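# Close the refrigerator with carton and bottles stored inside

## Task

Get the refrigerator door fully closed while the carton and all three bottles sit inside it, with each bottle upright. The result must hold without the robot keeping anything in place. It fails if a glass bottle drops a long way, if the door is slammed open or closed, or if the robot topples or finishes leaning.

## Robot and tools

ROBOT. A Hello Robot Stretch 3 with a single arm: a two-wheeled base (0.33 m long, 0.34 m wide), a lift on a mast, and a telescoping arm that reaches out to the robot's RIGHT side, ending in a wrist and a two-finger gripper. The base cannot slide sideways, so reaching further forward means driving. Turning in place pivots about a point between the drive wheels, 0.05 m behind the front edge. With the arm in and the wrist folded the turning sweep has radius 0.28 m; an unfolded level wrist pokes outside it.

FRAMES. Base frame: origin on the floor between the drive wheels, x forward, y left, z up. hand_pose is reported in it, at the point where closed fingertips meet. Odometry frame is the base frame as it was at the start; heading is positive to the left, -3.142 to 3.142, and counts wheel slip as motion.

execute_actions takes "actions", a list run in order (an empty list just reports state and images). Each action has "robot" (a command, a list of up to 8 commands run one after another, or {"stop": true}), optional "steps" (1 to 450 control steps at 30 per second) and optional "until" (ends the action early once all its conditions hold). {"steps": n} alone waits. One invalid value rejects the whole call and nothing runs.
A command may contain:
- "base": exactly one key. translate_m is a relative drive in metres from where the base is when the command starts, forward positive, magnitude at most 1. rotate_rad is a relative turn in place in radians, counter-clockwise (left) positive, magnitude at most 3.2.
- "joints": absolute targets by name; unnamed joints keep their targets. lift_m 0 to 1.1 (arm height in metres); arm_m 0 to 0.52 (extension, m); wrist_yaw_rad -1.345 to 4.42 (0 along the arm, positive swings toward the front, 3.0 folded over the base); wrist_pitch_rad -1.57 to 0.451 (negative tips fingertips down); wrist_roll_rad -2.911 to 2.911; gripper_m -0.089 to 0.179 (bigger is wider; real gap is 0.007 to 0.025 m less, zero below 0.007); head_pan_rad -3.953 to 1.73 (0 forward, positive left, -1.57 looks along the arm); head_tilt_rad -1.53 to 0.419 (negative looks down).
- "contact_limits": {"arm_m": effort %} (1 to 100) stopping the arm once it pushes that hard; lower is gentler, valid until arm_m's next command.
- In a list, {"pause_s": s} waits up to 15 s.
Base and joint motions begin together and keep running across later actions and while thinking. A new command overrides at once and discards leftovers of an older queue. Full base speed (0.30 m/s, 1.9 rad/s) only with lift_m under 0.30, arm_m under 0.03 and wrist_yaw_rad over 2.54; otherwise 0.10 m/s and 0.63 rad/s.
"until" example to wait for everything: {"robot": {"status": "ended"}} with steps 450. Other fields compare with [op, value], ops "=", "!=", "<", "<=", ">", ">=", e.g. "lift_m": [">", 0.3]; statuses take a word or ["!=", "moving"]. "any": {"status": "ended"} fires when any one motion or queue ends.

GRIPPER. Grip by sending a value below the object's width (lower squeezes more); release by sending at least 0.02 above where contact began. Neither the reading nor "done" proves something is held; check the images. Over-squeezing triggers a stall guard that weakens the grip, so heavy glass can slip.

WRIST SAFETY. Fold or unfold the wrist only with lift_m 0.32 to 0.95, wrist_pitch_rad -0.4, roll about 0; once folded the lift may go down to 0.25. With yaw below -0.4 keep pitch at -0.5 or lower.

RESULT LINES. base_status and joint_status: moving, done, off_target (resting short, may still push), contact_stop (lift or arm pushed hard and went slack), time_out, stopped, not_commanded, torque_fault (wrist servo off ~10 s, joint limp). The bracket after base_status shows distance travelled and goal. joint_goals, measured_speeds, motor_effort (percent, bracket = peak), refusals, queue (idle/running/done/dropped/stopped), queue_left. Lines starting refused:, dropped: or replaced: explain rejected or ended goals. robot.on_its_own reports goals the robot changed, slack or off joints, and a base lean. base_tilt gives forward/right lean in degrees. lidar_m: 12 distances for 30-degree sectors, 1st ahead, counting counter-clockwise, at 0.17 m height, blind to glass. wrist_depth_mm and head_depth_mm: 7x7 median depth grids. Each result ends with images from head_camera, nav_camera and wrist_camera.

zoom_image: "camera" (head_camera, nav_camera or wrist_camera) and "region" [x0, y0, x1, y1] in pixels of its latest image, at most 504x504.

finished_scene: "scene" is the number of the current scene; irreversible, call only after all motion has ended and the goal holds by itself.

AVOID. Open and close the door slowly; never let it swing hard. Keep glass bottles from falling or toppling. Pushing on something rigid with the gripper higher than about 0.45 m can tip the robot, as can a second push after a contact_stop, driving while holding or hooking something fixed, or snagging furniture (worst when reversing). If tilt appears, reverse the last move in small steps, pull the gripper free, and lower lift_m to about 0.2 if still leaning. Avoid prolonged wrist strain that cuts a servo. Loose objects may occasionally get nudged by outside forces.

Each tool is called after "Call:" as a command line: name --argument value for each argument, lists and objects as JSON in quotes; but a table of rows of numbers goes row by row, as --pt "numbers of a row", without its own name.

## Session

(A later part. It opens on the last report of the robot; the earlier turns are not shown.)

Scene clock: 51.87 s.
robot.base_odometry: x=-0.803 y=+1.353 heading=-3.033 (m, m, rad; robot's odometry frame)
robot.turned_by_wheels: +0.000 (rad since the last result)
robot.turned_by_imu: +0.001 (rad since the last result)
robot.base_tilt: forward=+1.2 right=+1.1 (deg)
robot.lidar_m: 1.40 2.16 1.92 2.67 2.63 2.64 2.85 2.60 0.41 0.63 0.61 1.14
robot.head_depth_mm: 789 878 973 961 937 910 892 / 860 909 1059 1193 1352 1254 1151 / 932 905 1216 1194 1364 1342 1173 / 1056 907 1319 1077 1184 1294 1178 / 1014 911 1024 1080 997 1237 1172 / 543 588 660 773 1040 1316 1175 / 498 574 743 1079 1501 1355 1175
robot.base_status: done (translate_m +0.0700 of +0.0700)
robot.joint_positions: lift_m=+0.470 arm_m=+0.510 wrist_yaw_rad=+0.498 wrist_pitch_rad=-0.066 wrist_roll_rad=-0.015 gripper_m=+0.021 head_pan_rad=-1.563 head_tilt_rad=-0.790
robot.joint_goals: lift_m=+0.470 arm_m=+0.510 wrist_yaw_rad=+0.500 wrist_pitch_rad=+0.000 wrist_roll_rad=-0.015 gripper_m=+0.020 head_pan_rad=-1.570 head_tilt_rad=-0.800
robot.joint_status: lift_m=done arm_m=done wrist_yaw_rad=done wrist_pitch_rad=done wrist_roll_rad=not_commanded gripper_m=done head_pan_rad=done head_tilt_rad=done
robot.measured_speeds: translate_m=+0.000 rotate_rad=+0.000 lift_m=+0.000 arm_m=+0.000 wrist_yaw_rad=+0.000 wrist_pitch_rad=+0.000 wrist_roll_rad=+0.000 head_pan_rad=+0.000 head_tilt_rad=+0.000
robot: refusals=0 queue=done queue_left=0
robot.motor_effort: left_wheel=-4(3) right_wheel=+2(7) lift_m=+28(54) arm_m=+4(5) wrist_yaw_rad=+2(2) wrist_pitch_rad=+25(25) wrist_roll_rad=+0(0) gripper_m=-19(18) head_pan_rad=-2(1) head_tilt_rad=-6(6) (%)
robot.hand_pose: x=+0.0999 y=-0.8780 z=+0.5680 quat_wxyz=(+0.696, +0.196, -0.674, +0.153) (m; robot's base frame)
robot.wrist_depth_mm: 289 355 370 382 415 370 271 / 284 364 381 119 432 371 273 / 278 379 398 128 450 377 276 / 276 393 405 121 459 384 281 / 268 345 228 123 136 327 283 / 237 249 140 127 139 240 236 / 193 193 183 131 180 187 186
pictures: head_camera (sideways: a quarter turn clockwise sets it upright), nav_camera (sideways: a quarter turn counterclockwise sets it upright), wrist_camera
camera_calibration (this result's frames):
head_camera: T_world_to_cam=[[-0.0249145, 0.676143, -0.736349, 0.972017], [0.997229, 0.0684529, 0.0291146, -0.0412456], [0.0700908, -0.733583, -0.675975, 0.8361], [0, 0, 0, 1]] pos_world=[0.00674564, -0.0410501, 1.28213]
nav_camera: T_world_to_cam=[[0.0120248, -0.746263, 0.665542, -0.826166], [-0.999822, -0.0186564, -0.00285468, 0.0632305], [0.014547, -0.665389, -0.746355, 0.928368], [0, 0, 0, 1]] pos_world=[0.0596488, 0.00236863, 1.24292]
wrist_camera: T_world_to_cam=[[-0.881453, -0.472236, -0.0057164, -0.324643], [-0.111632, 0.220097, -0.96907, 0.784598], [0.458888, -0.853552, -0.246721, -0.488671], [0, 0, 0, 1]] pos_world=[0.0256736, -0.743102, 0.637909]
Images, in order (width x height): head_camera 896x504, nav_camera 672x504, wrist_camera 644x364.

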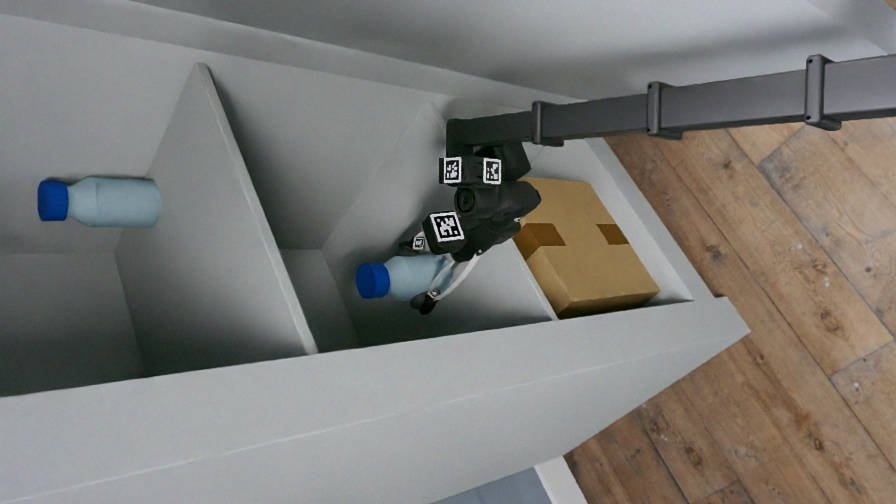

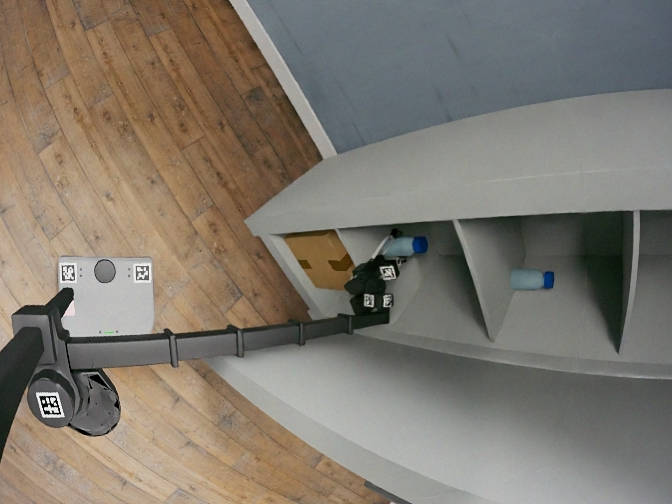

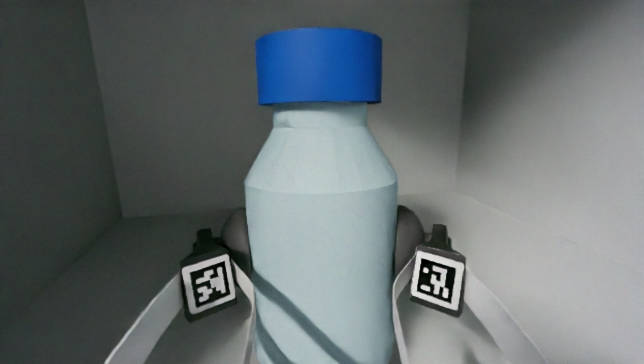

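Call:
execute_actions --actions '[{"robot":[{"joints":{"lift_m":0.458}},{"joints":{"gripper_m":0.13}},{"base":{"translate_m":-0.03},"joints":{"arm_m":0.45}},{"base":{"translate_m":-0.04},"joints":{"arm_m":0.38}},{"joints":{"arm_m":0.0,"gripper_m":0}},{"joints":{"wrist_yaw_rad":1.57,"lift_m":0.25,"head_pan_rad":-1.2},"base":{"translate_m":-0.52}},{"joints":{"arm_m":0.5}}],"steps":450,"until":{"robot":{"status":"ended"}}},{"steps":450,"until":{"robot":{"status":"ended"}}}]'

Scene clock: 72.37 s.
robot.base_odometry: x=-0.217 y=+1.416 heading=-3.033 (m, m, rad; robot's odometry frame)
robot.turned_by_wheels: +0.000 (rad since the last result)
robot.turned_by_imu: +0.001 (rad since the last result)
robot.base_tilt: forward=+1.2 right=+1.0 (deg)
robot.lidar_m: 1.85 2.61 2.22 2.45 2.25 2.27 2.35 2.14 2.15 1.65 0.43 0.46
robot.head_depth_mm: 1498 1716 1985 1854 1590 1332 1177 / 1455 1649 1921 1851 1581 1338 1169 / 748 868 1038 1713 1485 1342 1175 / 592 667 757 878 1045 1263 1174 / 491 537 593 671 771 897 1115 / 358 437 493 540 641 900 1180 / 365 395 440 531 1373 1352 1175
robot.base_status: done (translate_m -0.5200 of -0.5200)
robot.joint_positions: lift_m=+0.250 arm_m=+0.500 wrist_yaw_rad=+1.568 wrist_pitch_rad=-0.021 wrist_roll_rad=-0.015 gripper_m=+0.000 head_pan_rad=-1.207 head_tilt_rad=-0.790
robot.joint_goals: lift_m=+0.250 arm_m=+0.500 wrist_yaw_rad=+1.570 wrist_pitch_rad=+0.000 wrist_roll_rad=-0.015 gripper_m=+0.000 head_pan_rad=-1.200 head_tilt_rad=-0.800
robot.joint_status: lift_m=done arm_m=done wrist_yaw_rad=done wrist_pitch_rad=done wrist_roll_rad=not_commanded gripper_m=done head_pan_rad=done head_tilt_rad=done
robot.measured_speeds: translate_m=+0.000 rotate_rad=+0.000 lift_m=+0.000 arm_m=+0.000 wrist_yaw_rad=+0.000 wrist_pitch_rad=+0.000 wrist_roll_rad=+0.000 head_pan_rad=+0.000 head_tilt_rad=+0.000
robot: refusals=0 queue=done queue_left=0
robot.motor_effort: left_wheel=-3(11) right_wheel=+2(3) lift_m=+25(30) arm_m=+4(6) wrist_yaw_rad=+2(1) wrist_pitch_rad=+8(25) wrist_roll_rad=+0(0) gripper_m=-2(80) head_pan_rad=+2(21) head_tilt_rad=-6(6) (%)
robot.hand_pose: x=+0.2343 y=-0.6456 z=+0.3595 quat_wxyz=(+0.510, +0.501, -0.491, +0.498) (m; robot's base frame)
robot.wrist_depth_mm: 184 183 183 185 184 185 185 / 189 190 189 189 190 190 190 / 194 195 196 195 197 196 197 / 200 201 202 202 202 203 203 / 209 208 209 207 210 210 210 / 215 216 216 - 216 217 218 / 224 224 224 224 225 224 225
pictures: head_camera (sideways: a quarter turn clockwise sets it upright), nav_camera (sideways: a quarter turn counterclockwise sets it upright), wrist_camera
camera_calibration (this result's frames):
head_camera: T_world_to_cam=[[-0.259111, 0.625022, -0.736349, 0.973445], [0.910776, 0.411874, 0.0291146, -0.0407182], [0.32148, -0.663105, -0.675975, 0.834567], [0, 0, 0, 1]] pos_world=[0.0210186, -0.0382487, 1.28213]
nav_camera: T_world_to_cam=[[0.27148, -0.695236, 0.665542, -0.827749], [-0.930568, -0.366107, -0.00285469, 0.0628081], [0.245644, -0.618558, -0.746355, 0.926959], [0, 0, 0, 1]] pos_world=[0.0554622, 0.0208916, 1.24292]
wrist_camera: T_world_to_cam=[[-0.00911032, -0.999941, -0.00598726, -0.642618], [-0.203191, 0.00771378, -0.979109, 0.434373], [0.979097, -0.00770344, -0.203249, 0.00513756], [0, 0, 0, 1]] pos_world=[0.0773761, -0.645891, 0.422495]
Images, in order (width x height): head_camera 896x504, nav_camera 672x504, wrist_camera 644x364.

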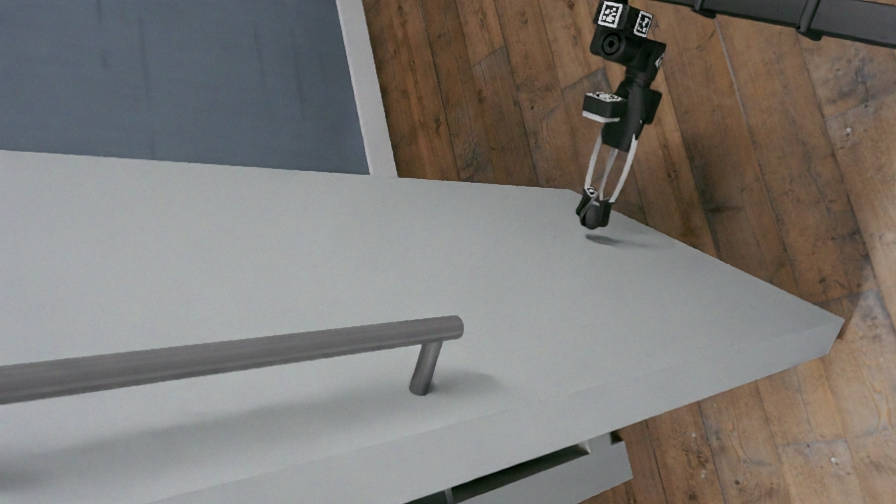

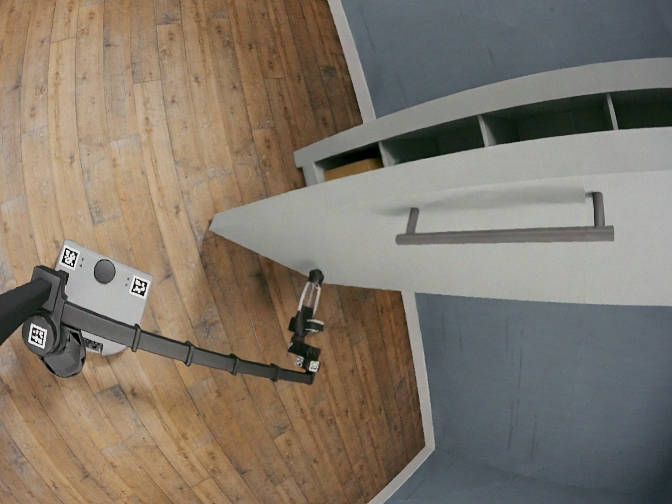

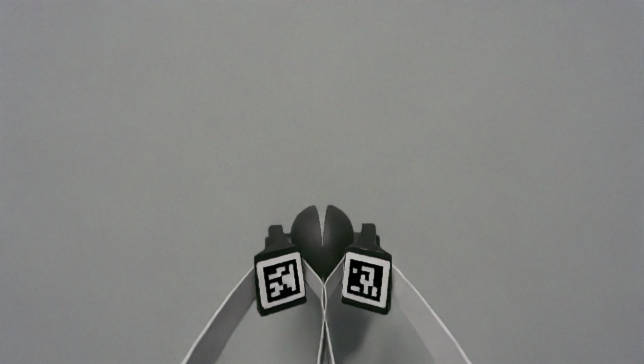

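Call:
execute_actions --actions '[{"robot":[{"joints":{"arm_m":0.44},"base":{"translate_m":0.04}},{"base":{"translate_m":0.1}},{"base":{"translate_m":0.1}},{"base":{"translate_m":0.07}}],"steps":450,"until":{"robot":{"status":"ended"}}}]'

Scene clock: 80.50 s.
robot.base_odometry: x=-0.525 y=+1.383 heading=-3.033 (m, m, rad; robot's odometry frame)
robot.turned_by_wheels: +0.000 (rad since the last result)
robot.turned_by_imu: +0.003 (rad since the last result)
robot.base_tilt: forward=+1.2 right=+1.0 (deg)
robot.lidar_m: 1.61 2.38 2.05 2.68 2.45 2.47 2.62 2.38 2.25 0.75 0.68 1.32
robot.head_depth_mm: 652 747 868 1041 1467 1301 1186 / 633 723 839 997 1212 1312 1174 / 616 701 805 955 1146 1322 1167 / 600 678 779 910 1092 1295 1173 / 584 657 751 876 1052 1281 1177 / 563 625 721 874 1539 1344 1177 / 548 1163 1384 1602 1573 1349 1184
robot.base_status: done (translate_m +0.0700 of +0.0700)
robot.joint_positions: lift_m=+0.250 arm_m=+0.440 wrist_yaw_rad=+1.567 wrist_pitch_rad=-0.022 wrist_roll_rad=-0.015 gripper_m=+0.000 head_pan_rad=-1.207 head_tilt_rad=-0.790
robot.joint_goals: lift_m=+0.250 arm_m=+0.440 wrist_yaw_rad=+1.570 wrist_pitch_rad=+0.000 wrist_roll_rad=-0.015 gripper_m=+0.000 head_pan_rad=-1.200 head_tilt_rad=-0.800
robot.joint_status: lift_m=done arm_m=done wrist_yaw_rad=done wrist_pitch_rad=done wrist_roll_rad=not_commanded gripper_m=done head_pan_rad=done head_tilt_rad=done
robot.measured_speeds: translate_m=+0.000 rotate_rad=+0.000 lift_m=+0.000 arm_m=+0.000 wrist_yaw_rad=+0.000 wrist_pitch_rad=+0.000 wrist_roll_rad=+0.000 head_pan_rad=+0.000 head_tilt_rad=+0.000
robot: refusals=0 queue=done queue_left=0
robot.motor_effort: left_wheel=-2(46) right_wheel=+2(35) lift_m=+25(25) arm_m=-4(7) wrist_yaw_rad=+3(26) wrist_pitch_rad=+8(9) wrist_roll_rad=+0(0) gripper_m=-2(5) head_pan_rad=+2(2) head_tilt_rad=-6(6) (%)
robot.hand_pose: x=+0.2343 y=-0.5863 z=+0.3594 quat_wxyz=(+0.511, +0.501, -0.491, +0.497) (m; robot's base frame)
robot.wrist_depth_mm: - - - 255 195 158 133 / - - - 265 200 161 135 / - - - 272 206 165 137 / - - - 284 211 169 140 / - - - 290 215 172 142 / 890 854 857 - 209 176 145 / 661 655 628 313 241 180 148
pictures: head_camera (sideways: a quarter turn clockwise sets it upright), nav_camera (sideways: a quarter turn counterclockwise sets it upright), wrist_camera
camera_calibration (this result's frames):
head_camera: T_world_to_cam=[[-0.25915, 0.625006, -0.736348, 0.973445], [0.91075, 0.411931, 0.0291147, -0.0407181], [0.321522, -0.663084, -0.675976, 0.834567], [0, 0, 0, 1]] pos_world=[0.021021, -0.0382477, 1.28213]
nav_camera: T_world_to_cam=[[0.271523, -0.695219, 0.665542, -0.827748], [-0.930546, -0.366165, -0.00285469, 0.062808], [0.245683, -0.618542, -0.746355, 0.926959], [0, 0, 0, 1]] pos_world=[0.0554609, 0.0208947, 1.24292]
wrist_camera: T_world_to_cam=[[-0.00971073, -0.999935, -0.00598363, -0.583167], [-0.203804, 0.00783745, -0.97898, 0.433919], [0.978964, -0.00828712, -0.203867, 0.00549054], [0, 0, 0, 1]] pos_world=[0.0773964, -0.586485, 0.422428]
Images, in order (width x height): head_camera 896x504, nav_camera 672x504, wrist_camera 644x364.

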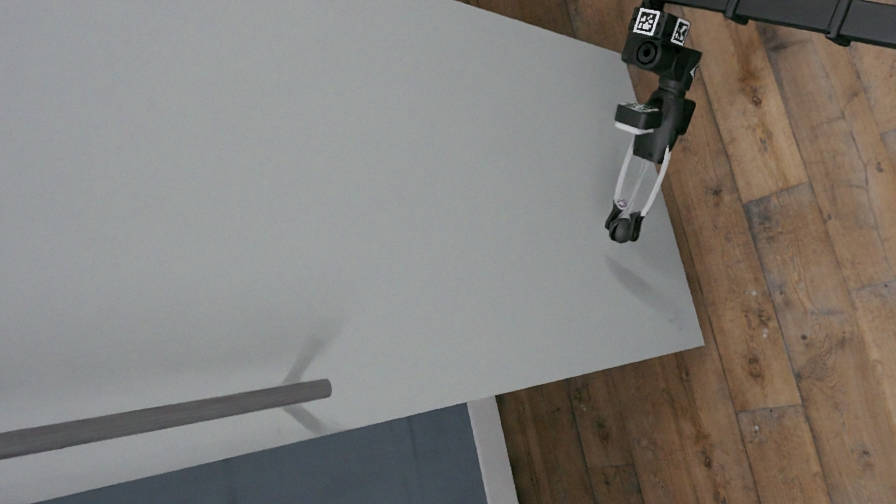

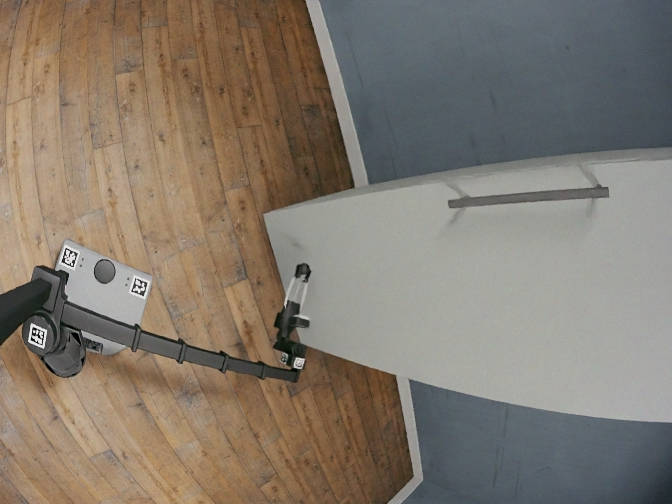

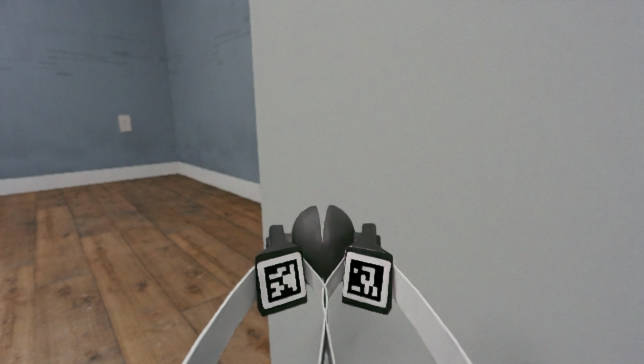

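It swung itself shut, parallel to the wall.

Call:
finished_scene --scene 1

The scene is finished: the task was done.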